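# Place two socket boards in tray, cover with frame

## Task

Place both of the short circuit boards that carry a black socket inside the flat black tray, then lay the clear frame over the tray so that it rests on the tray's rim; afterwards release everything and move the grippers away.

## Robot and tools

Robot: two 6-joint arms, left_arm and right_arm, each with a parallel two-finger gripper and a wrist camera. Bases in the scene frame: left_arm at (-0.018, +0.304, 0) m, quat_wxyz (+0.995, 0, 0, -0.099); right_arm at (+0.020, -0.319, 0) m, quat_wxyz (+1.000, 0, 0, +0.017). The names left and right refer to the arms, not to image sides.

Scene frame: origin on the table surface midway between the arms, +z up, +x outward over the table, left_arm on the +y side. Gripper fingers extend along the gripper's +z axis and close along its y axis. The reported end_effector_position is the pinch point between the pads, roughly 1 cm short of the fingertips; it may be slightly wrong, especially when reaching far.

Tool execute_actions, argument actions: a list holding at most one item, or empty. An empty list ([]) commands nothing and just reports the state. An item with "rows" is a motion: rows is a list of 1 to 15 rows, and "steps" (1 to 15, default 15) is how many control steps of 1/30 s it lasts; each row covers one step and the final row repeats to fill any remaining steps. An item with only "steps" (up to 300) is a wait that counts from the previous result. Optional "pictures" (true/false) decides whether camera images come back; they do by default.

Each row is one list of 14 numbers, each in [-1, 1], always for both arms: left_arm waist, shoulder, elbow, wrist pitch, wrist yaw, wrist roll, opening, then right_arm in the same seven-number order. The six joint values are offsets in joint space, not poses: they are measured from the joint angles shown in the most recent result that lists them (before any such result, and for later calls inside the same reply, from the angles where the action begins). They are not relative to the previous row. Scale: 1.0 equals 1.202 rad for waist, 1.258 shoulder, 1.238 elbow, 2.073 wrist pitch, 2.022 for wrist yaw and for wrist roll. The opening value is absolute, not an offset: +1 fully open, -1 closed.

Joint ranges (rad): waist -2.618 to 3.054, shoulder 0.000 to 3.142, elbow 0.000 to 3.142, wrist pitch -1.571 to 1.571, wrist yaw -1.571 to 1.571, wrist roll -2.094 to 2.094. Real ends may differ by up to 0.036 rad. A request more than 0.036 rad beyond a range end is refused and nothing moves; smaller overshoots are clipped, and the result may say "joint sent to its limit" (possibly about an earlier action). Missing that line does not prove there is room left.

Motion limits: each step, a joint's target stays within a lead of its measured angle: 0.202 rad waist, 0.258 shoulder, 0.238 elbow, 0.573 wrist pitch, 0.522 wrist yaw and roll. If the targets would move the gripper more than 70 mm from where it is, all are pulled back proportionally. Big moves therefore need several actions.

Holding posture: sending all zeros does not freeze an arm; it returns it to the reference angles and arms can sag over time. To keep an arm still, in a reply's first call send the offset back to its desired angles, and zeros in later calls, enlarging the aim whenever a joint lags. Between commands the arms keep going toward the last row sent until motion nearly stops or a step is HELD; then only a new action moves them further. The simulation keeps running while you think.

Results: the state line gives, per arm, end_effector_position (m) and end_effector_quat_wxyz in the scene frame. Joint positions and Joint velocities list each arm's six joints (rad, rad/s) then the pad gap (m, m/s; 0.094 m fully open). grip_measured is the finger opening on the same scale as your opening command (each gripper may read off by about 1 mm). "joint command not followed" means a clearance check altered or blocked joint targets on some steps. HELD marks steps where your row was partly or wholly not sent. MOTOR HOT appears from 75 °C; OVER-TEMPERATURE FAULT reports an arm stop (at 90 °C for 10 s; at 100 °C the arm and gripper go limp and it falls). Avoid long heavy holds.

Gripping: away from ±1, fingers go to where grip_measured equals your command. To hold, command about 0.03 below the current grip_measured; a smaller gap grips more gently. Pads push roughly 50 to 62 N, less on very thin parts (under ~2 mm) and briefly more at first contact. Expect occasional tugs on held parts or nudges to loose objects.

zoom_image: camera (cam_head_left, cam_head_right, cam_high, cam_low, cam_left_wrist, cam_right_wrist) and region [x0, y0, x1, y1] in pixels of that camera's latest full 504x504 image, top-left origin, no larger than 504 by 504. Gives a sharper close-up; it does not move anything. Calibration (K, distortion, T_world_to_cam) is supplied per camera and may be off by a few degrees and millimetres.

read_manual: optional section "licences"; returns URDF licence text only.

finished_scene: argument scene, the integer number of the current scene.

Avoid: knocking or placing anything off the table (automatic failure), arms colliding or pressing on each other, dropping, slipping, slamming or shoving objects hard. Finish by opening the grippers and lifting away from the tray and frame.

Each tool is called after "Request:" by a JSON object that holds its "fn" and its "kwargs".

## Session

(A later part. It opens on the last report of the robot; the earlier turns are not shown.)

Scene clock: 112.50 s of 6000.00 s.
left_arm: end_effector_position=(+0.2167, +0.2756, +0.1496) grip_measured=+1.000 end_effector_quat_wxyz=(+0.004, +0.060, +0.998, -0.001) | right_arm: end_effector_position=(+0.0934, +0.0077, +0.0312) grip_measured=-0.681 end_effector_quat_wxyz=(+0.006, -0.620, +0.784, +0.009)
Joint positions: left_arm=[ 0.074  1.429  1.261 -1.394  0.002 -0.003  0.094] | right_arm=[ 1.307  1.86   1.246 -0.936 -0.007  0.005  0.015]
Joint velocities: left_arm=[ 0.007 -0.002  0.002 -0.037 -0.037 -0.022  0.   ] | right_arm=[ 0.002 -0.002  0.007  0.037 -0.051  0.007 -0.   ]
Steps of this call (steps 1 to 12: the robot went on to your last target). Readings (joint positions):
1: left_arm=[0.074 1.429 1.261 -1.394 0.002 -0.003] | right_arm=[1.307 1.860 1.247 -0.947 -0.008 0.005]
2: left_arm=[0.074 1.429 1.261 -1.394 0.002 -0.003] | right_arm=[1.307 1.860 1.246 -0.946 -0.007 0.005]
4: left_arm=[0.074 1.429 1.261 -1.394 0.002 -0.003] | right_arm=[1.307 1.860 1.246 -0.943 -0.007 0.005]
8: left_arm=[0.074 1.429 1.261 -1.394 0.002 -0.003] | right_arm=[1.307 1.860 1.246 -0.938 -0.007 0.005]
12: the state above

Request:
{"fn": "execute_actions", "kwargs": {"actions": [{"rows":[[0,0,0,0,0,0,1,0,0.022,-0.032,0.012,0,0,-0.73]],"steps":12}]}}

Scene clock: 114.73 s of 6000.00 s.
left_arm: end_effector_position=(+0.2167, +0.2756, +0.1496) grip_measured=+1.000 end_effector_quat_wxyz=(+0.004, +0.060, +0.998, -0.001) | right_arm: end_effector_position=(+0.0911, -0.0024, +0.0168) grip_measured=-0.681 end_effector_quat_wxyz=(-0.011, -0.620, +0.784, -0.004)
Joint positions: left_arm=[ 0.074  1.429  1.261 -1.394  0.002 -0.003  0.094] | right_arm=[ 1.307  1.883  1.215 -0.925 -0.007  0.004  0.015]
Joint velocities: left_arm=[ 0.007  0.002 -0.007  0.037  0.022  0.007  0.   ] | right_arm=[-0.017  0.007  0.002 -0.022 -0.007 -0.037  0.   ]
Steps of this call (steps 1 to 30: the robot went on to your last target; steps 31 to 55: nothing new was sent; steps 56 to 67: all 12 steps of this action). Readings (joint positions):
56: left_arm=[0.074 1.429 1.261 -1.394 0.002 -0.003] | right_arm=[1.307 1.861 1.243 -0.932 -0.007 0.004]
57: left_arm=[0.074 1.429 1.261 -1.394 0.002 -0.003] | right_arm=[1.307 1.862 1.238 -0.927 -0.007 0.004]
59: left_arm=[0.074 1.429 1.261 -1.394 0.002 -0.003] | right_arm=[1.307 1.869 1.227 -0.926 -0.007 0.004]
63: left_arm=[0.074 1.429 1.261 -1.394 0.002 -0.003] | right_arm=[1.307 1.882 1.215 -0.926 -0.007 0.004]
67: the state above
camera_calibration (this result's frames):
cam_left_wrist: T_world_to_cam=[[-0.0216352, -0.999386, -0.027571, 0.28897], [-0.844617, 0.0035152, 0.53536, 0.149693], [-0.534934, 0.0348695, -0.844174, 0.327799], [0, 0, 0, 1]] pos_world=[0.308036, 0.276836, 0.204546]
cam_right_wrist: T_world_to_cam=[[0.925877, -0.377503, -0.0155937, -0.0877136], [-0.252732, -0.649482, 0.717147, 0.0248677], [-0.280853, -0.660049, -0.696748, 0.144462], [0, 0, 0, 1]] pos_world=[0.128069, 0.078391, 0.0814521]

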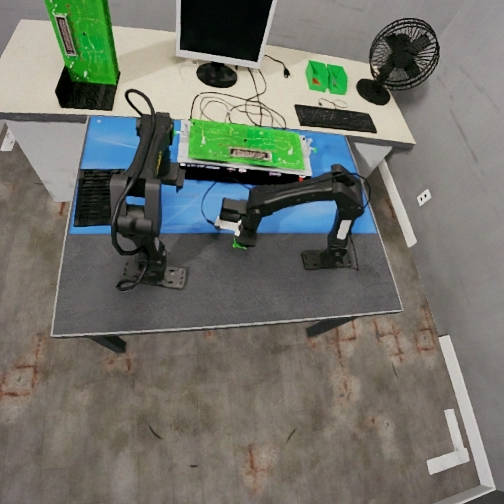

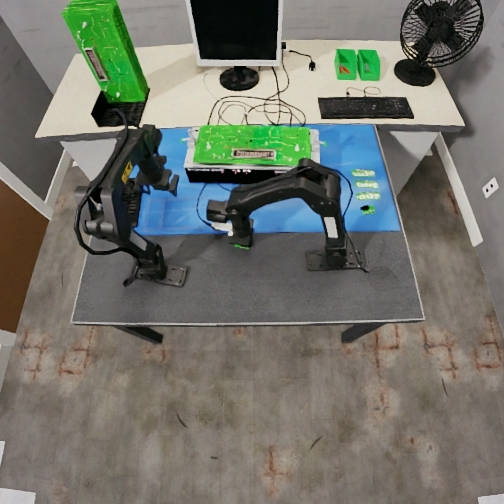

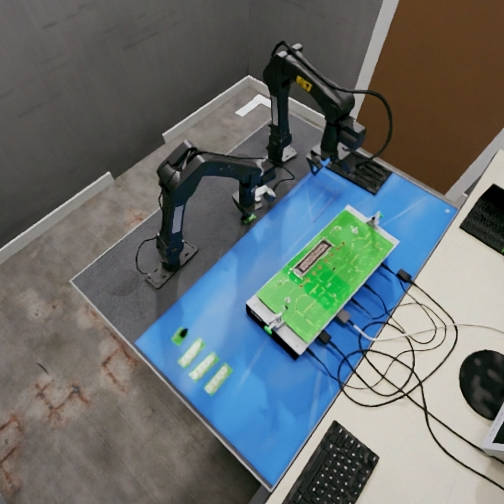

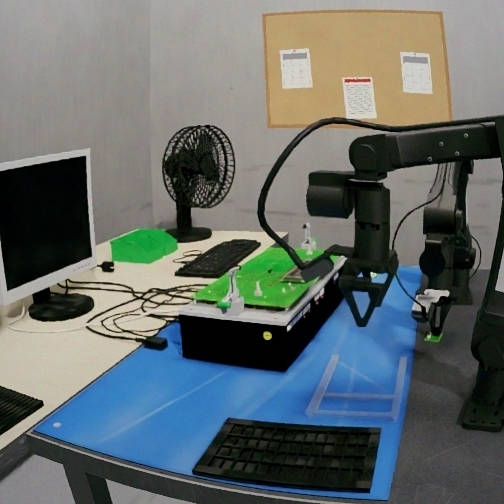

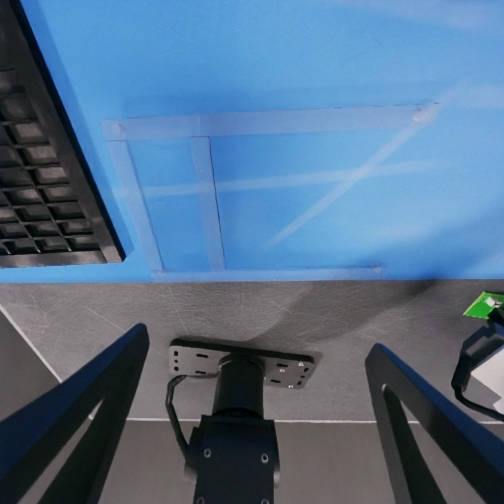

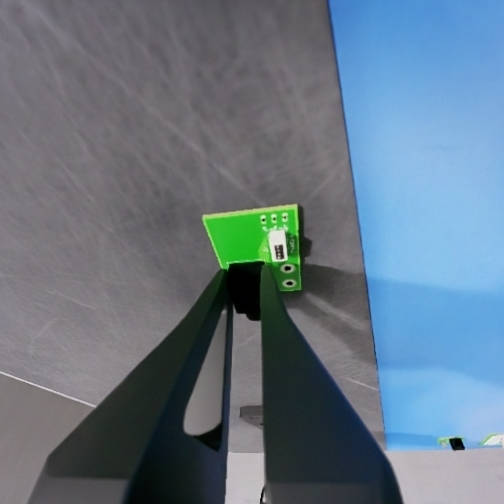

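Request:
{"fn": "execute_actions", "kwargs": {"actions": [{"rows":[[0,0,0,0,0,0,1,0,0.008,0,0,0,0,-0.73],[0,0,0,0,0,0,1,0,0.008,0,0,0,0,-0.73],[0,0,0,0,0,0,1,0,0.008,0,0,0,0,-0.73],[0,0,0,0,0,0,1,0,0.008,0,0,0,0,-0.6],[0,0,0,0,0,0,1,0,0.008,0,0,0,0,-0.35],[0,0,0,0,0,0,1,0,0.008,0,0,0,0,-0.35],[0,0,0,0,0,0,1,0,0.008,0,0,0,0,-0.35],[0,0,0,0,0,0,1,0,-0.045,0.075,-0.05,0,0,-0.35]]}], "pictures": false}}

Request:
{"fn": "execute_actions", "kwargs": {"actions": [{"rows":[[0,0,0,0,0,0,1,-0.3,-0.25,-0.26,0,0,0.385,-0.35]],"steps":10}], "pictures": false}}

Request:
{"fn": "execute_actions", "kwargs": {"actions": [{"rows":[[-1,0,0,0,0,0.29,-0.35,-1,0,0,0,0,0.05,-0.35]]}], "pictures": false}}

Scene clock: 128.67 s of 6000.00 s.
left_arm: end_effector_position=(+0.2167, +0.2756, +0.1496) grip_measured=+1.000 end_effector_quat_wxyz=(+0.004, +0.060, +0.998, -0.001) | right_arm: end_effector_position=(+0.0927, +0.0043, +0.0432) grip_measured=-0.353 end_effector_quat_wxyz=(-0.001, -0.620, +0.784, +0.003)
Joint positions: left_arm=[ 0.074  1.429  1.261 -1.394  0.002 -0.003  0.094] | right_arm=[ 1.307  1.849  1.283 -1.003 -0.007  0.004  0.03 ]
Joint velocities: left_arm=[-0.007  0.002 -0.017  0.022 -0.037  0.007  0.   ] | right_arm=[ 0.002 -0.042  0.037 -0.051 -0.007 -0.007 -0.001]
Steps of this call (steps 1 to 15: the robot went on to your last target; steps 16 to 90: nothing new was sent; then 10.43 s passed at rest; steps 91 to 105: all 15 steps of this action). Readings (joint positions):
91: left_arm=[0.074 1.429 1.261 -1.394 0.002 -0.003] | right_arm=[1.307 1.883 1.215 -0.925 -0.007 0.004]
92: left_arm=[0.074 1.429 1.261 -1.394 0.002 -0.003] | right_arm=[1.307 1.883 1.215 -0.925 -0.007 0.004]
94: left_arm=[0.074 1.429 1.261 -1.394 0.002 -0.003] | right_arm=[1.307 1.883 1.215 -0.925 -0.007 0.004]
98: left_arm=[0.074 1.429 1.261 -1.394 0.002 -0.003] | right_arm=[1.307 1.882 1.224 -0.940 -0.007 0.004]
105: the state above

Scene clock: 129.00 s of 6000.00 s.
left_arm: end_effector_position=(+0.2167, +0.2756, +0.1496) grip_measured=+1.000 end_effector_quat_wxyz=(+0.004, +0.060, +0.998, -0.001) | right_arm: end_effector_position=(+0.1612, -0.1162, +0.0496) grip_measured=-0.352 end_effector_quat_wxyz=(-0.007, -0.151, +0.988, -0.009)
Joint positions: left_arm=[ 0.074  1.429  1.261 -1.394  0.002 -0.003  0.094] | right_arm=[ 0.925  1.554  0.971 -1.01   0.003  0.657  0.03 ]
Joint velocities: left_arm=[-0.007 -0.012 -0.022 -0.007  0.022  0.022  0.   ] | right_arm=[ 0.115 -0.002 -0.042 -0.007 -0.11   0.784 -0.001]
Steps of this call (steps 1 to 10: all 10 steps of this action). Readings (joint positions):
1: left_arm=[0.074 1.429 1.261 -1.394 0.002 -0.003] | right_arm=[1.294 1.824 1.252 -0.976 -0.016 0.065]
2: left_arm=[0.074 1.429 1.261 -1.394 0.002 -0.003] | right_arm=[1.266 1.776 1.193 -0.955 -0.023 0.139]
4: left_arm=[0.074 1.429 1.261 -1.394 0.002 -0.003] | right_arm=[1.163 1.662 1.076 -0.963 -0.024 0.300]
8: left_arm=[0.074 1.429 1.261 -1.394 0.002 -0.003] | right_arm=[0.937 1.555 0.976 -1.007 -0.001 0.585]
10: the state above

Scene clock: 129.50 s of 6000.00 s.
left_arm: end_effector_position=(+0.0748, +0.0849, +0.1496) grip_measured=-0.348 end_effector_quat_wxyz=(+0.008, +0.761, +0.649, -0.001) | right_arm: end_effector_position=(+0.2603, -0.3033, +0.0527) grip_measured=-0.352 end_effector_quat_wxyz=(-0.026, +0.347, +0.938, +0.010)
Joint positions: left_arm=[-0.98   1.429  1.261 -1.387 -0.003  0.552  0.031] | right_arm=[-0.001  1.543  0.973 -1.042 -0.038  0.742  0.03 ]
Joint velocities: left_arm=[-2.112 -0.007 -0.012  0.022  0.037  0.168  0.   ] | right_arm=[-2.068  0.149  0.002  0.33   0.154  0.022 -0.001]
Steps of this call (steps 1 to 15: all 15 steps of this action). Readings (joint positions):
1: left_arm=[0.050 1.429 1.261 -1.394 -0.011 0.073] | right_arm=[0.906 1.554 0.971 -1.011 -0.012 0.675]
2: left_arm=[-0.006 1.429 1.261 -1.394 -0.017 0.169] | right_arm=[0.856 1.554 0.971 -1.009 -0.021 0.689]
4: left_arm=[-0.152 1.429 1.261 -1.391 -0.014 0.316] | right_arm=[0.716 1.554 0.971 -1.005 -0.019 0.712]
8: left_arm=[-0.453 1.429 1.261 -1.388 -0.007 0.469] | right_arm=[0.425 1.552 0.973 -1.011 -0.024 0.726]
15: the state above

Request:
{"fn": "execute_actions", "kwargs": {"actions": [{"rows":[[-0.04,0.295,0.005,0.176,0,0.012,-0.35,-0.565,-0.01,-0.005,0.025,0.019,0.02,-0.35]]}], "pictures": false}}

Request:
{"fn": "execute_actions", "kwargs": {"actions": [{"steps":15}]}}

Scene clock: 134.00 s of 6000.00 s.
left_arm: end_effector_position=(+0.0879, +0.0115, +0.0414) grip_measured=-0.348 end_effector_quat_wxyz=(-0.028, +0.784, +0.620, +0.010) | right_arm: end_effector_position=(+0.2221, -0.4732, +0.0511) grip_measured=-0.352 end_effector_quat_wxyz=(+0.004, +0.656, +0.754, +0.001)
Joint positions: left_arm=[-1.031  1.832  1.251 -1.049 -0.001  0.574  0.031] | right_arm=[-0.69   1.549  0.973 -0.987 -0.001  0.777  0.03 ]
Joint velocities: left_arm=[ 0.017 -0.1   -0.007  0.081  0.022 -0.051 -0.   ] | right_arm=[ 0.012 -0.002 -0.017 -0.007  0.007  0.051  0.001]
Steps of this call (steps 1 to 30: the robot went on to your last target; steps 31 to 90: nothing new was sent; then 1.00 s passed at rest; steps 91 to 105: all 15 steps of this action). Readings (joint positions):
91: left_arm=[-1.129 1.445 1.262 -1.375 0.009 0.574] | right_arm=[-0.309 1.549 0.973 -1.011 -0.013 0.755]
92: left_arm=[-1.112 1.475 1.264 -1.342 0.009 0.574] | right_arm=[-0.360 1.549 0.973 -1.007 -0.022 0.758]
94: left_arm=[-1.076 1.579 1.265 -1.262 0.007 0.574] | right_arm=[-0.500 1.549 0.973 -0.995 -0.021 0.764]
98: left_arm=[-1.035 1.808 1.263 -1.113 0.001 0.574] | right_arm=[-0.692 1.549 0.973 -0.987 0.003 0.775]
105: the state above

Scene clock: 134.50 s of 6000.00 s.
left_arm: end_effector_position=(+0.0889, +0.0087, +0.0421) grip_measured=-0.348 end_effector_quat_wxyz=(-0.021, +0.784, +0.621, +0.008) | right_arm: end_effector_position=(+0.2222, -0.4730, +0.0511) grip_measured=-0.352 end_effector_quat_wxyz=(+0.004, +0.656, +0.754, +0.001)
Joint positions: left_arm=[-1.031  1.829  1.251 -1.038 -0.001  0.574  0.031] | right_arm=[-0.69   1.549  0.973 -0.987 -0.002  0.778  0.03 ]
Joint velocities: left_arm=[-0.007  0.007 -0.012 -0.081  0.007  0.022 -0.001] | right_arm=[-0.012 -0.012 -0.002 -0.007 -0.066 -0.007 -0.   ]
Steps of this call (steps 1 to 15: the robot went on to your last target). Readings (joint positions):
1: left_arm=[-1.031 1.830 1.251 -1.046 -0.001 0.574] | right_arm=[-0.690 1.549 0.973 -0.987 -0.001 0.777]
2: left_arm=[-1.031 1.829 1.251 -1.044 -0.001 0.574] | right_arm=[-0.690 1.549 0.973 -0.987 -0.001 0.777]
4: left_arm=[-1.031 1.829 1.251 -1.041 -0.001 0.574] | right_arm=[-0.690 1.549 0.973 -0.987 -0.002 0.778]
8: left_arm=[-1.031 1.829 1.251 -1.039 -0.001 0.574] | right_arm=[-0.690 1.549 0.973 -0.987 -0.002 0.778]
15: the state above
camera_calibration (this result's frames):
cam_left_wrist: T_world_to_cam=[[-0.991051, 0.133055, -0.0106457, 0.0921367], [0.102741, 0.811307, 0.575521, 0.00724065], [0.0852132, 0.569278, -0.817717, 0.117055], [0, 0, 0, 1]] pos_world=[0.0805936, -0.0847707, 0.092532]
cam_right_wrist: T_world_to_cam=[[-0.999683, 0.0153718, -0.0199328, 0.227707], [-0.0029285, 0.715475, 0.698632, 0.318868], [0.0250007, 0.698469, -0.715203, 0.470069], [0, 0, 0, 1]] pos_world=[0.216816, -0.559971, 0.117962]

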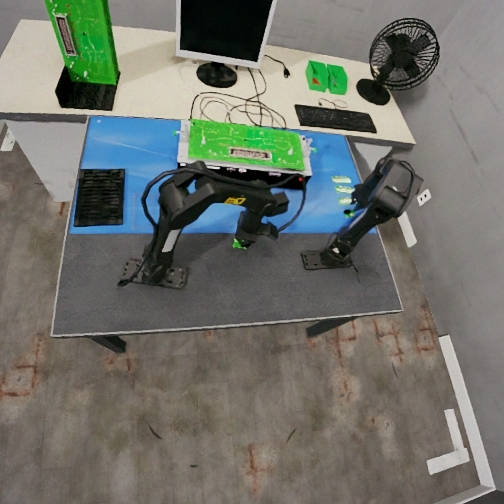

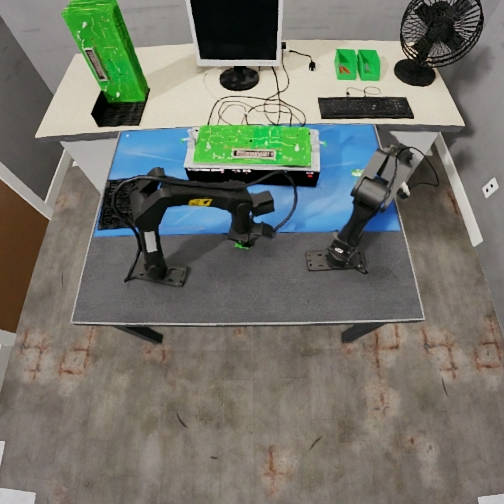

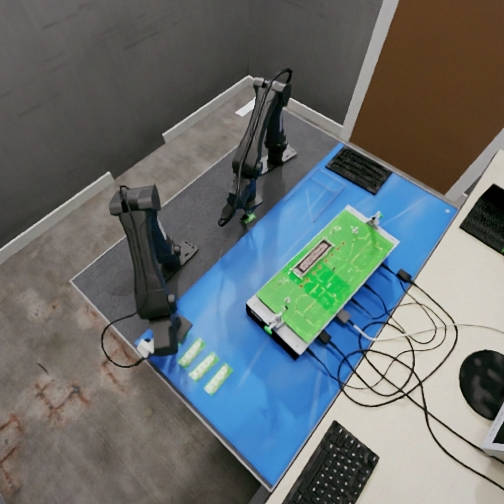

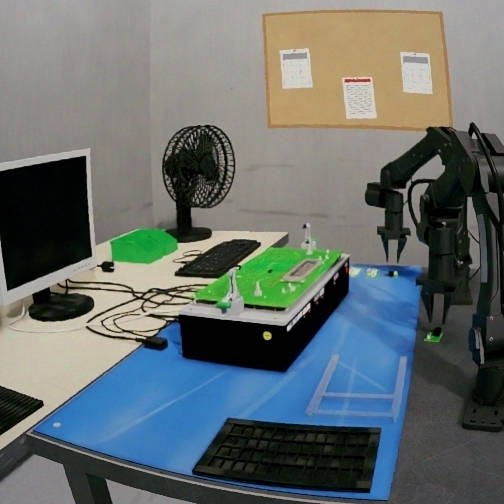

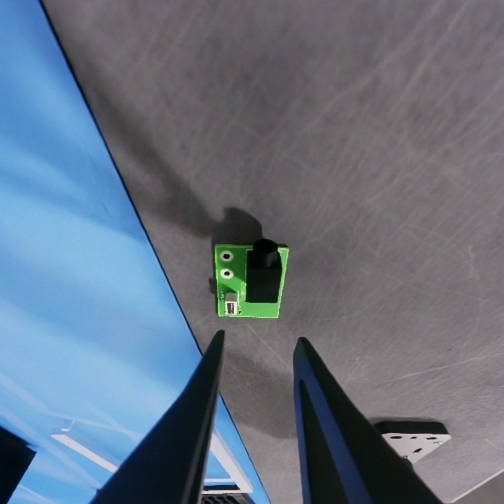

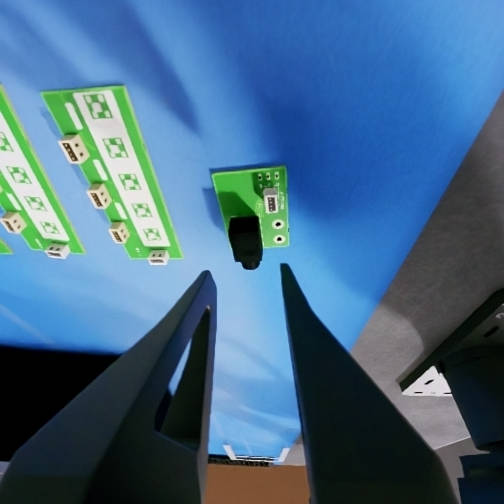

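Request:
{"fn": "execute_actions", "kwargs": {"actions": [{"rows":[[-0.018,0.01,0,0.045,0,-0.01,-0.35,0,0.02,-0.03,0.03,0,0,-0.35],[-0.018,0.01,0,0.045,0,-0.01,-0.35,0,0.02,-0.03,0.03,0,0,-0.35],[-0.018,0.01,0,0.045,0,-0.01,-0.35,0,0.02,-0.03,0.03,0,0,-0.35],[-0.018,0.01,0,0.045,0,-0.01,-0.35,0,0.035,-0.055,0.055,0,0,-0.35],[-0.018,0.01,0,0.045,0,-0.01,-0.35,0,0.035,-0.055,0.055,0,0,-0.35],[-0.018,0.02,-0.01,0.05,0,-0.01,-0.35,0,0.052,-0.075,0.07,0,0,-0.35]]}]}}

Scene clock: 149.80 s of 6000.00 s.
left_arm: end_effector_position=(+0.0896, -0.0080, +0.0327) grip_measured=-0.348 end_effector_quat_wxyz=(+0.004, +0.786, +0.619, -0.000) | right_arm: end_effector_position=(+0.2186, -0.4696, +0.0166) grip_measured=-0.352 end_effector_quat_wxyz=(-0.008, +0.656, +0.754, +0.002)
Joint positions: left_arm=[-1.046  1.853  1.243 -0.954 -0.002  0.563  0.031] | right_arm=[-0.69   1.61   0.886 -0.863 -0.005  0.778  0.03 ]
Joint velocities: left_arm=[-0.007 -0.002 -0.002  0.022 -0.022 -0.022  0.   ] | right_arm=[-0.012  0.022 -0.002  0.022 -0.051  0.022  0.002]
Steps of this call (steps 1 to 15: the robot went on to your last target; steps 16 to 90: nothing new was sent; then 11.80 s passed at rest; steps 91 to 105: all 15 steps of this action). Readings (joint positions):
91: left_arm=[-1.032 1.829 1.251 -1.031 -0.002 0.572] | right_arm=[-0.690 1.549 0.970 -0.980 -0.002 0.778]
92: left_arm=[-1.034 1.831 1.251 -1.018 -0.002 0.570] | right_arm=[-0.690 1.550 0.965 -0.969 -0.003 0.778]
94: left_arm=[-1.040 1.834 1.251 -0.995 -0.002 0.568] | right_arm=[-0.690 1.557 0.950 -0.948 -0.003 0.778]
98: left_arm=[-1.046 1.846 1.251 -0.968 -0.002 0.565] | right_arm=[-0.690 1.593 0.904 -0.891 -0.004 0.778]
105: the state above
camera_calibration (this result's frames):
cam_left_wrist: T_world_to_cam=[[-0.989983, 0.136867, -0.0346608, 0.0956796], [0.0970508, 0.837979, 0.537003, 0.0281598], [0.102543, 0.52826, -0.842868, 0.117805], [0, 0, 0, 1]] pos_world=[0.0799082, -0.0989244, 0.0874885]
cam_right_wrist: T_world_to_cam=[[-0.999877, 0.0155758, -0.00185372, 0.223172], [0.00963493, 0.703126, 0.711, 0.331721], [0.0123778, 0.710894, -0.70319, 0.451457], [0, 0, 0, 1]] pos_world=[0.214361, -0.557656, 0.0820208]

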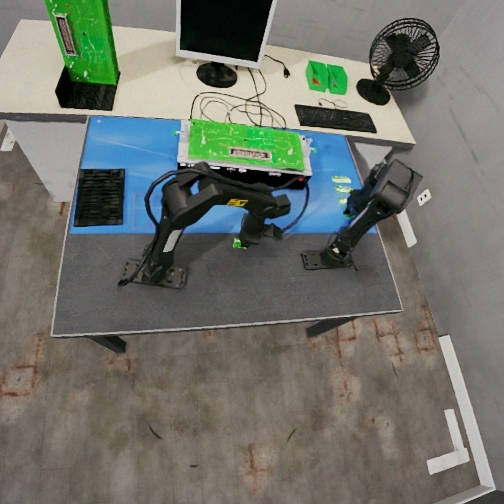

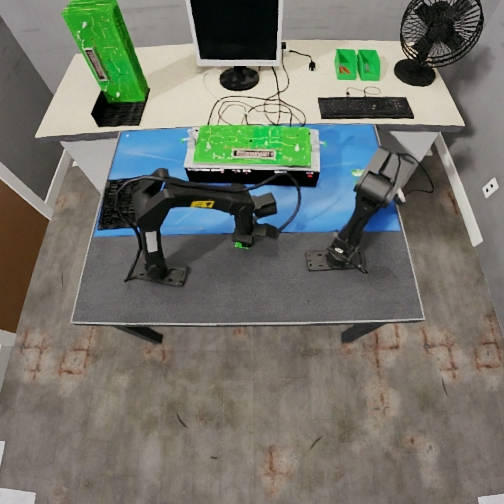

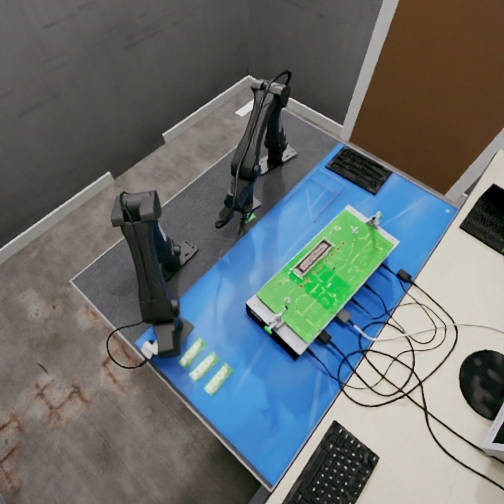

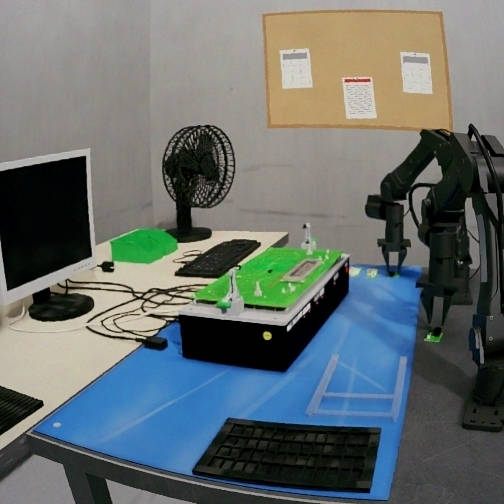

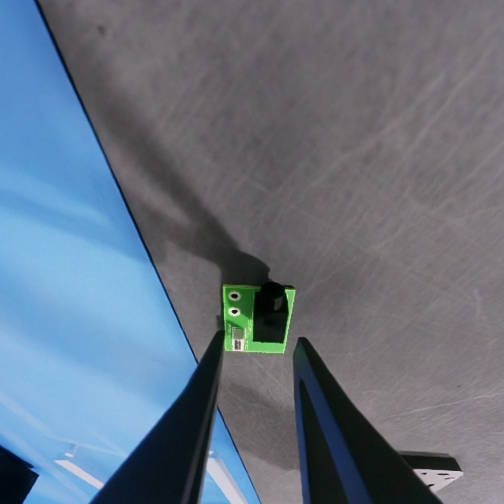

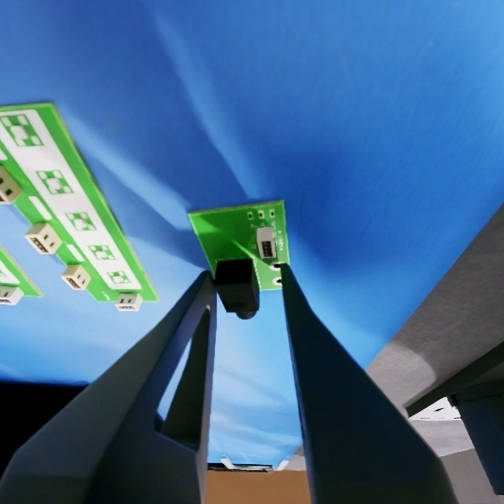

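Request:
{"fn": "execute_actions", "kwargs": {"actions": [{"rows":[[-0.02,0,0,0,0,0,-0.47,0,0,0,0.01,0,0,-0.45],[-0.02,0,0,0,0,0,-0.47,0,0,0,0.01,0,0,-0.5],[-0.02,0,0,0,0,0,-0.47,0,0,0,0.01,0,0,-0.55],[-0.02,0,0,0,0,0,-0.47,0,0,0,0.01,0,0,-0.6],[-0.02,0,0,0,0,0,-0.47,0,0,0,0.01,0,0,-0.65],[-0.02,0.012,-0.02,0.012,0,0,-0.47,0,0,0,0.01,0,0,-0.74]]}]}}

Scene clock: 155.47 s of 6000.00 s.
left_arm: end_effector_position=(+0.0821, -0.0037, +0.0229) grip_measured=-0.468 end_effector_quat_wxyz=(-0.009, +0.791, +0.612, +0.005) | right_arm: end_effector_position=(+0.2211, -0.4709, +0.0165) grip_measured=-0.685 end_effector_quat_wxyz=(-0.003, +0.656, +0.754, +0.004)
Joint positions: left_arm=[-1.064  1.868  1.221 -0.944 -0.002  0.563  0.025] | right_arm=[-0.69   1.61   0.886 -0.852 -0.008  0.778  0.015]
Joint velocities: left_arm=[-0.017  0.002  0.017  0.007  0.022 -0.007  0.001] | right_arm=[ 0.007  0.007  0.002 -0.051 -0.037  0.007  0.   ]
Steps of this call (steps 1 to 30: the robot went on to your last target; steps 31 to 90: nothing new was sent; then 2.17 s passed at rest; steps 91 to 105: all 15 steps of this action). Readings (joint positions):
91: left_arm=[-1.047 1.853 1.243 -0.950 -0.002 0.563] | right_arm=[-0.690 1.610 0.886 -0.852 -0.005 0.778]
92: left_arm=[-1.050 1.853 1.243 -0.950 -0.002 0.563] | right_arm=[-0.690 1.610 0.886 -0.852 -0.006 0.778]
94: left_arm=[-1.058 1.853 1.243 -0.950 -0.002 0.563] | right_arm=[-0.690 1.610 0.886 -0.852 -0.006 0.778]
98: left_arm=[-1.064 1.855 1.232 -0.944 -0.002 0.563] | right_arm=[-0.690 1.610 0.886 -0.852 -0.007 0.778]
105: the state above
camera_calibration (this result's frames):
cam_left_wrist: T_world_to_cam=[[-0.987658, 0.154973, -0.0227052, 0.0868804], [0.116117, 0.821759, 0.557878, 0.0283995], [0.105115, 0.548356, -0.829612, 0.107546], [0, 0, 0, 1]] pos_world=[0.0712058, -0.0957751, 0.0753503]
cam_right_wrist: T_world_to_cam=[[-0.999803, 0.0155728, -0.0123255, 0.225819], [0.00227707, 0.706402, 0.707807, 0.335852], [0.0197293, 0.707639, -0.706298, 0.449221], [0, 0, 0, 1]] pos_world=[0.216147, -0.55865, 0.0823495]

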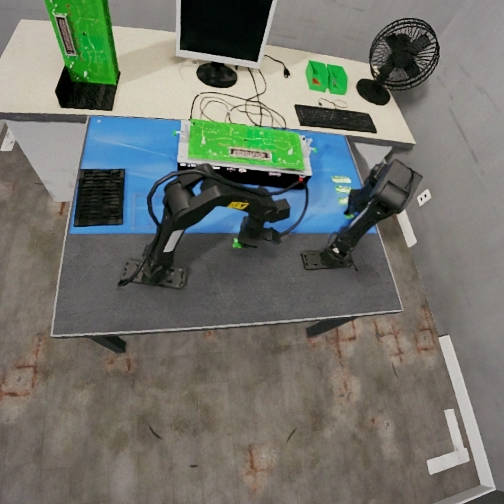

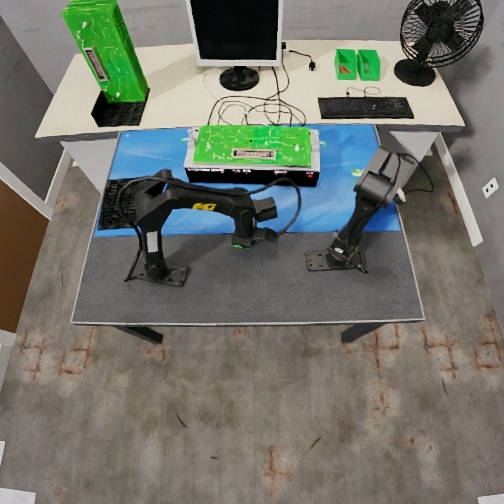

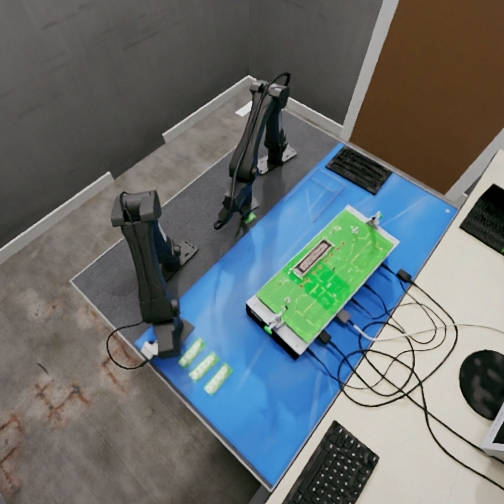

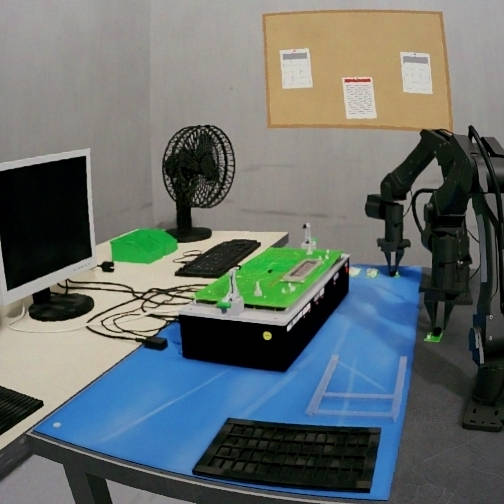

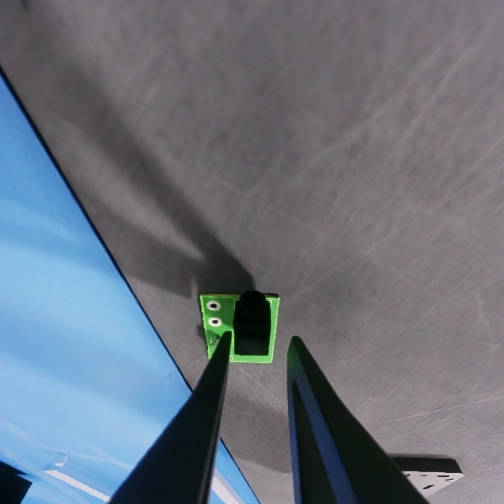

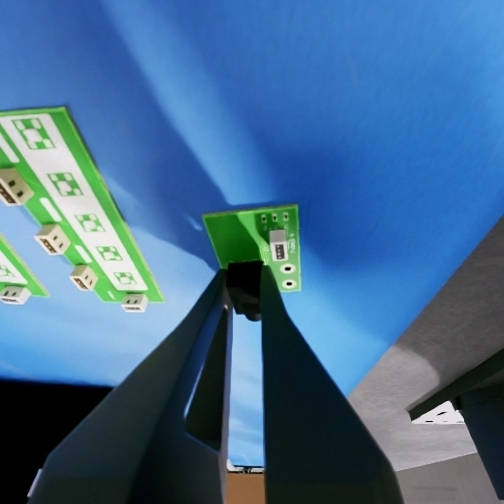

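Request:
{"fn": "execute_actions", "kwargs": {"actions": [{"rows":[[0,0,0,0.026,0,0,-0.47,0,-0.03,0.03,-0.03,0,0,-0.74],[0,0,0,0.026,0,0,-0.47,0,-0.03,0.03,-0.03,0,0,-0.74],[0,0,0,0.026,0,0,-0.47,0,-0.06,0.05,-0.06,0,0,-0.74],[0,0,0,0.026,0,0,-0.47,0,-0.06,0.05,-0.06,0,0,-0.74],[0,0,0,0.026,0,0,-0.47,0,-0.1,0.04,-0.09,0,0,-0.74],[0,0,0,0.026,0,0,-0.47,0,-0.14,0.02,-0.1,0,0,-0.74],[0,0.018,0,0.028,0,0,-0.47,0,-0.19,-0.01,-0.1,0,0,-0.74]]}]}}

Scene clock: 162.90 s of 6000.00 s.
left_arm: end_effector_position=(+0.0844, -0.0110, +0.0158) grip_measured=-0.468 end_effector_quat_wxyz=(-0.001, +0.791, +0.612, +0.002) | right_arm: end_effector_position=(+0.1987, -0.4531, +0.0668) grip_measured=-0.685 end_effector_quat_wxyz=(+0.020, +0.656, +0.754, +0.006)
Joint positions: left_arm=[-1.064  1.89   1.221 -0.904 -0.002  0.563  0.025] | right_arm=[-0.69   1.378  0.887 -1.04  -0.01   0.778  0.015]
Joint velocities: left_arm=[-0.012 -0.002 -0.002  0.125 -0.037  0.037  0.   ] | right_arm=[-0.012 -0.012 -0.037 -0.095 -0.007  0.007 -0.001]
Steps of this call (steps 1 to 15: the robot went on to your last target; steps 16 to 90: nothing new was sent; then 3.93 s passed at rest; steps 91 to 105: all 15 steps of this action). Readings (joint positions):
91: left_arm=[-1.064 1.868 1.221 -0.941 -0.002 0.563] | right_arm=[-0.690 1.610 0.886 -0.857 -0.008 0.778]
92: left_arm=[-1.064 1.868 1.221 -0.935 -0.002 0.563] | right_arm=[-0.690 1.610 0.888 -0.866 -0.008 0.778]
94: left_arm=[-1.064 1.868 1.221 -0.923 -0.002 0.563] | right_arm=[-0.690 1.597 0.896 -0.901 -0.009 0.778]
98: left_arm=[-1.064 1.872 1.221 -0.911 -0.002 0.563] | right_arm=[-0.690 1.461 0.891 -0.979 -0.010 0.778]
105: the state above
camera_calibration (this result's frames):
cam_left_wrist: T_world_to_cam=[[-0.987516, 0.154528, -0.0305626, 0.0902858], [0.113175, 0.830975, 0.544676, 0.0386591], [0.109564, 0.534417, -0.83809, 0.105091], [0, 0, 0, 1]] pos_world=[0.0732691, -0.102239, 0.0697781]
cam_right_wrist: T_world_to_cam=[[-0.998624, 0.0147276, -0.0503249, 0.205738], [-0.0240476, 0.724232, 0.689137, 0.302352], [0.0465963, 0.689399, -0.722882, 0.460091], [0, 0, 0, 1]] pos_world=[0.191287, -0.53919, 0.134583]

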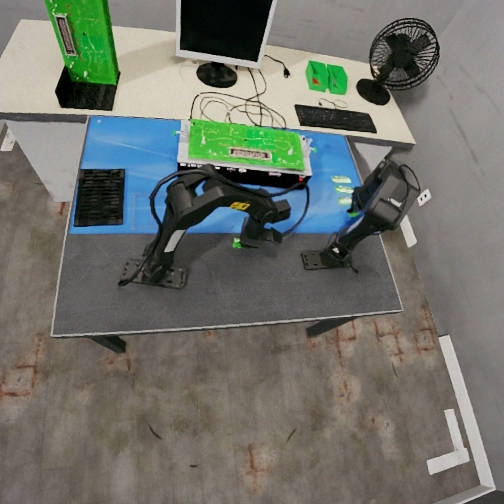

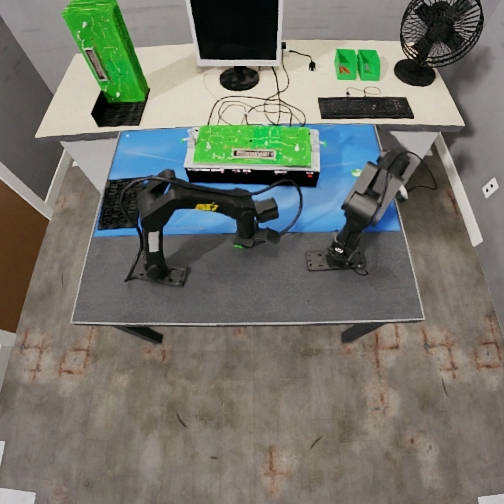

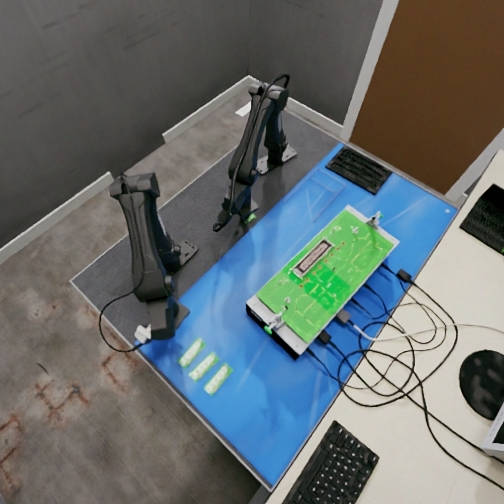

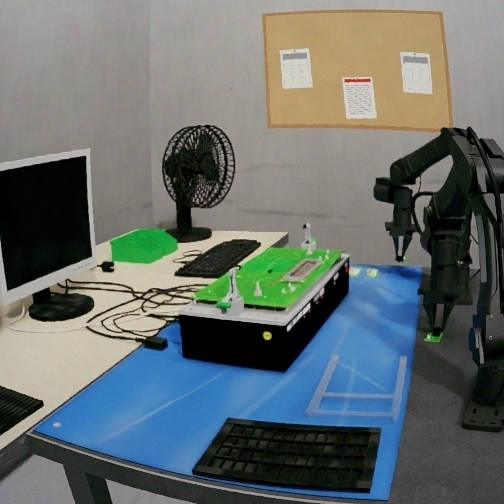

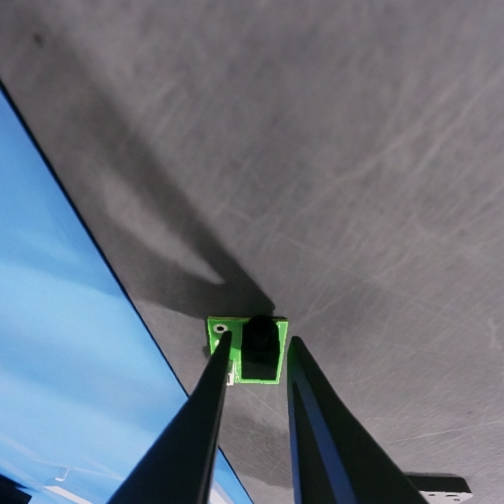

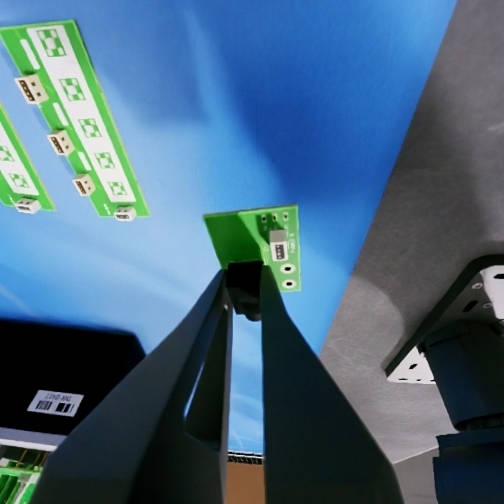

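Request:
{"fn": "zoom_image", "kwargs": {"camera": "cam_low", "region": [400, 300, 470, 360]}}

Region (400, 300, 470, 360) of cam_low's 504x504 image, scaled by 7.200, with more detail than that image has; it fills the top 432 rows of this view, and the rest is white.

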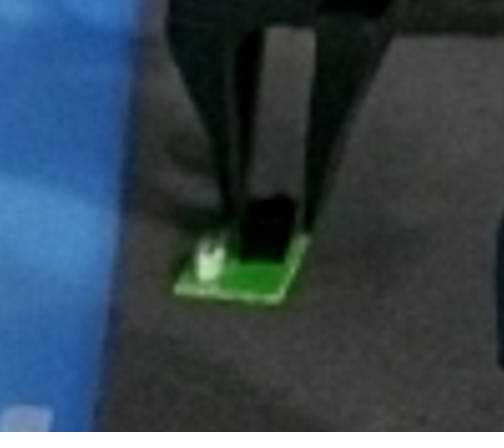

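Lower a little, then close.

Request:
{"fn": "execute_actions", "kwargs": {"actions": [{"rows":[[0,0.013,0,0,0,0,-0.47,0,0,0,0,0,0,-0.74],[0,0.013,0,0,0,0,-0.47,0,0,0,0,0,0,-0.74],[0,0.013,0,0,0,0,-0.47,0,0,0,0,0,0,-0.74],[0,0.013,0,0,0,0,-0.47,0,0,0,0,0,0,-0.74],[0,0.013,0,0,0,0,-0.47,0,0,0,0,0,0,-0.74],[0,0.013,0,0,0,0,-0.47,0,0,0,0,0,0,-0.74],[0,0.013,0,0,0,0,-0.55,0,0,0,0,0,0,-0.74],[0,0.013,0,0,0,0,-0.62,0,0,0,0,0,0,-0.74],[0,0.013,0,0,0,0,-0.68,0,0,0,0,0,0,-0.74],[0,0.013,0,0,0,0,-0.75,0,0,0,0,0,0,-0.74]]}], "pictures": false}}

Request:
{"fn": "execute_actions", "kwargs": {"actions": [{"rows":[[0,-0.03,0.02,-0.03,0,0,-0.75,0,0,0,0,0,0,-0.74],[0,-0.05,0.04,-0.05,0,0,-0.75,0,0,0,0,0,0,-0.74],[0,-0.09,0.06,-0.08,0,0,-0.75,0,0,0,0,0,0,-0.74]],"steps":12}]}}

Scene clock: 177.77 s of 6000.00 s.
left_arm: end_effector_position=(+0.0841, -0.0100, +0.0112) grip_measured=-0.684 end_effector_quat_wxyz=(-0.007, +0.791, +0.612, +0.004) | right_arm: end_effector_position=(+0.1964, -0.4508, +0.0662) grip_measured=-0.685 end_effector_quat_wxyz=(+0.013, +0.656, +0.754, +0.007)
Joint positions: left_arm=[-1.064  1.905  1.221 -0.902 -0.002  0.563  0.015] | right_arm=[-0.69   1.378  0.885 -1.05  -0.013  0.778  0.015]
Joint velocities: left_arm=[-0.007  0.007 -0.002  0.022  0.081  0.007 -0.001] | right_arm=[-0.012  0.002 -0.007  0.022 -0.051  0.007 -0.001]
Steps of this call (steps 1 to 30: the robot went on to your last target; steps 31 to 90: nothing new was sent; then 11.37 s passed at rest; steps 91 to 105: all 15 steps of this action). Readings (joint positions):
91: left_arm=[-1.064 1.891 1.221 -0.902 -0.002 0.563] | right_arm=[-0.690 1.378 0.885 -1.051 -0.011 0.778]
92: left_arm=[-1.064 1.893 1.221 -0.902 -0.002 0.563] | right_arm=[-0.690 1.378 0.885 -1.051 -0.011 0.778]
94: left_arm=[-1.064 1.899 1.221 -0.902 -0.002 0.563] | right_arm=[-0.690 1.378 0.885 -1.051 -0.012 0.778]
98: left_arm=[-1.064 1.905 1.221 -0.902 -0.002 0.563] | right_arm=[-0.690 1.378 0.885 -1.050 -0.012 0.778]
105: the state above

Scene clock: 178.17 s of 6000.00 s.
left_arm: end_effector_position=(+0.0823, -0.0042, +0.0559) grip_measured=-0.684 end_effector_quat_wxyz=(+0.003, +0.791, +0.612, +0.000) | right_arm: end_effector_position=(+0.1966, -0.4505, +0.0662) grip_measured=-0.685 end_effector_quat_wxyz=(+0.013, +0.656, +0.754, +0.008)
Joint positions: left_arm=[-1.064  1.805  1.279 -1.04  -0.002  0.563  0.015] | right_arm=[-0.69   1.378  0.885 -1.05  -0.014  0.778  0.015]
Joint velocities: left_arm=[ 0.002 -0.017 -0.002 -0.125  0.007  0.066 -0.   ] | right_arm=[ 0.012  0.012 -0.002 -0.081  0.007 -0.051  0.001]
Steps of this call (steps 1 to 12: all 12 steps of this action). Readings (joint positions):
1: left_arm=[-1.064 1.905 1.221 -0.907 -0.002 0.563] | right_arm=[-0.690 1.378 0.885 -1.050 -0.013 0.778]
2: left_arm=[-1.064 1.903 1.224 -0.921 -0.002 0.563] | right_arm=[-0.690 1.378 0.885 -1.050 -0.013 0.778]
4: left_arm=[-1.064 1.881 1.239 -0.972 -0.002 0.563] | right_arm=[-0.690 1.378 0.885 -1.050 -0.014 0.778]
8: left_arm=[-1.064 1.815 1.272 -1.024 -0.002 0.563] | right_arm=[-0.690 1.378 0.885 -1.050 -0.014 0.778]
12: the state above
camera_calibration (this result's frames):
cam_left_wrist: T_world_to_cam=[[-0.987441, 0.154294, -0.033976, 0.0885114], [0.111918, 0.834913, 0.538883, 0.0118655], [0.111513, 0.528312, -0.841695, 0.135342], [0, 0, 0, 1]] pos_world=[0.0709794, -0.095066, 0.110529]
cam_right_wrist: T_world_to_cam=[[-0.998972, 0.0150988, -0.0427375, 0.203286], [-0.0189968, 0.71661, 0.697216, 0.295862], [0.0411533, 0.697311, -0.715586, 0.462165], [0, 0, 0, 1]] pos_world=[0.189678, -0.53736, 0.133127]

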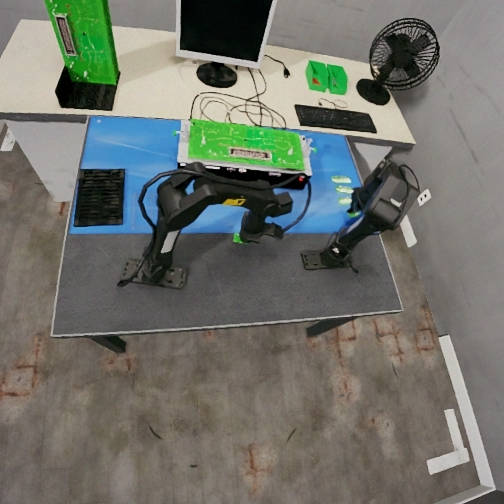

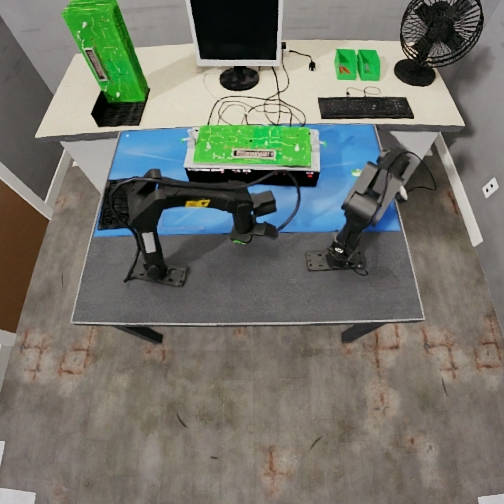

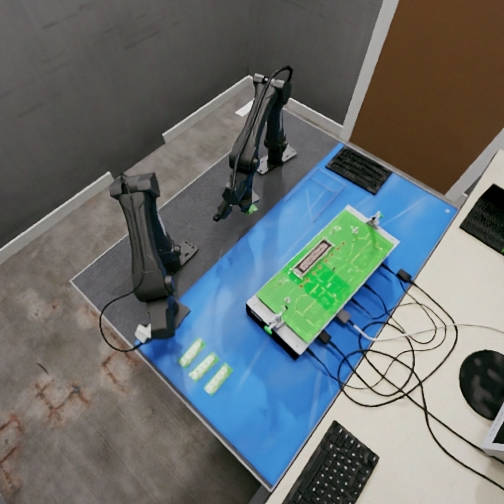

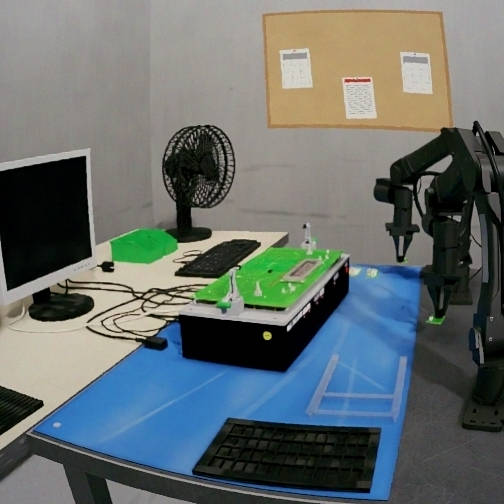

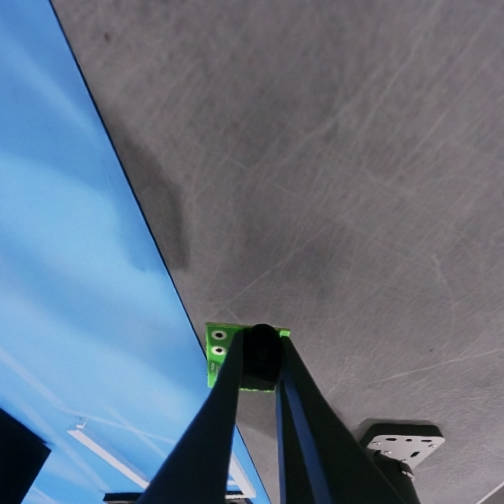

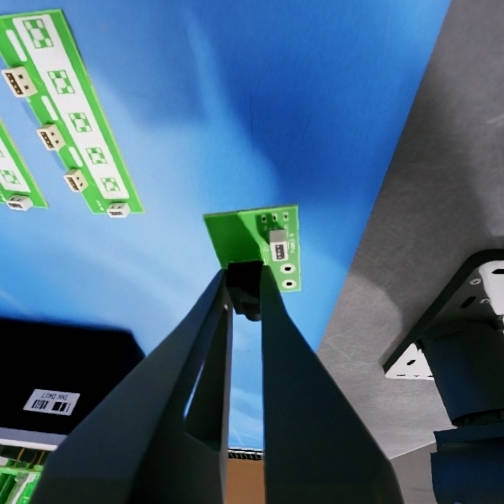

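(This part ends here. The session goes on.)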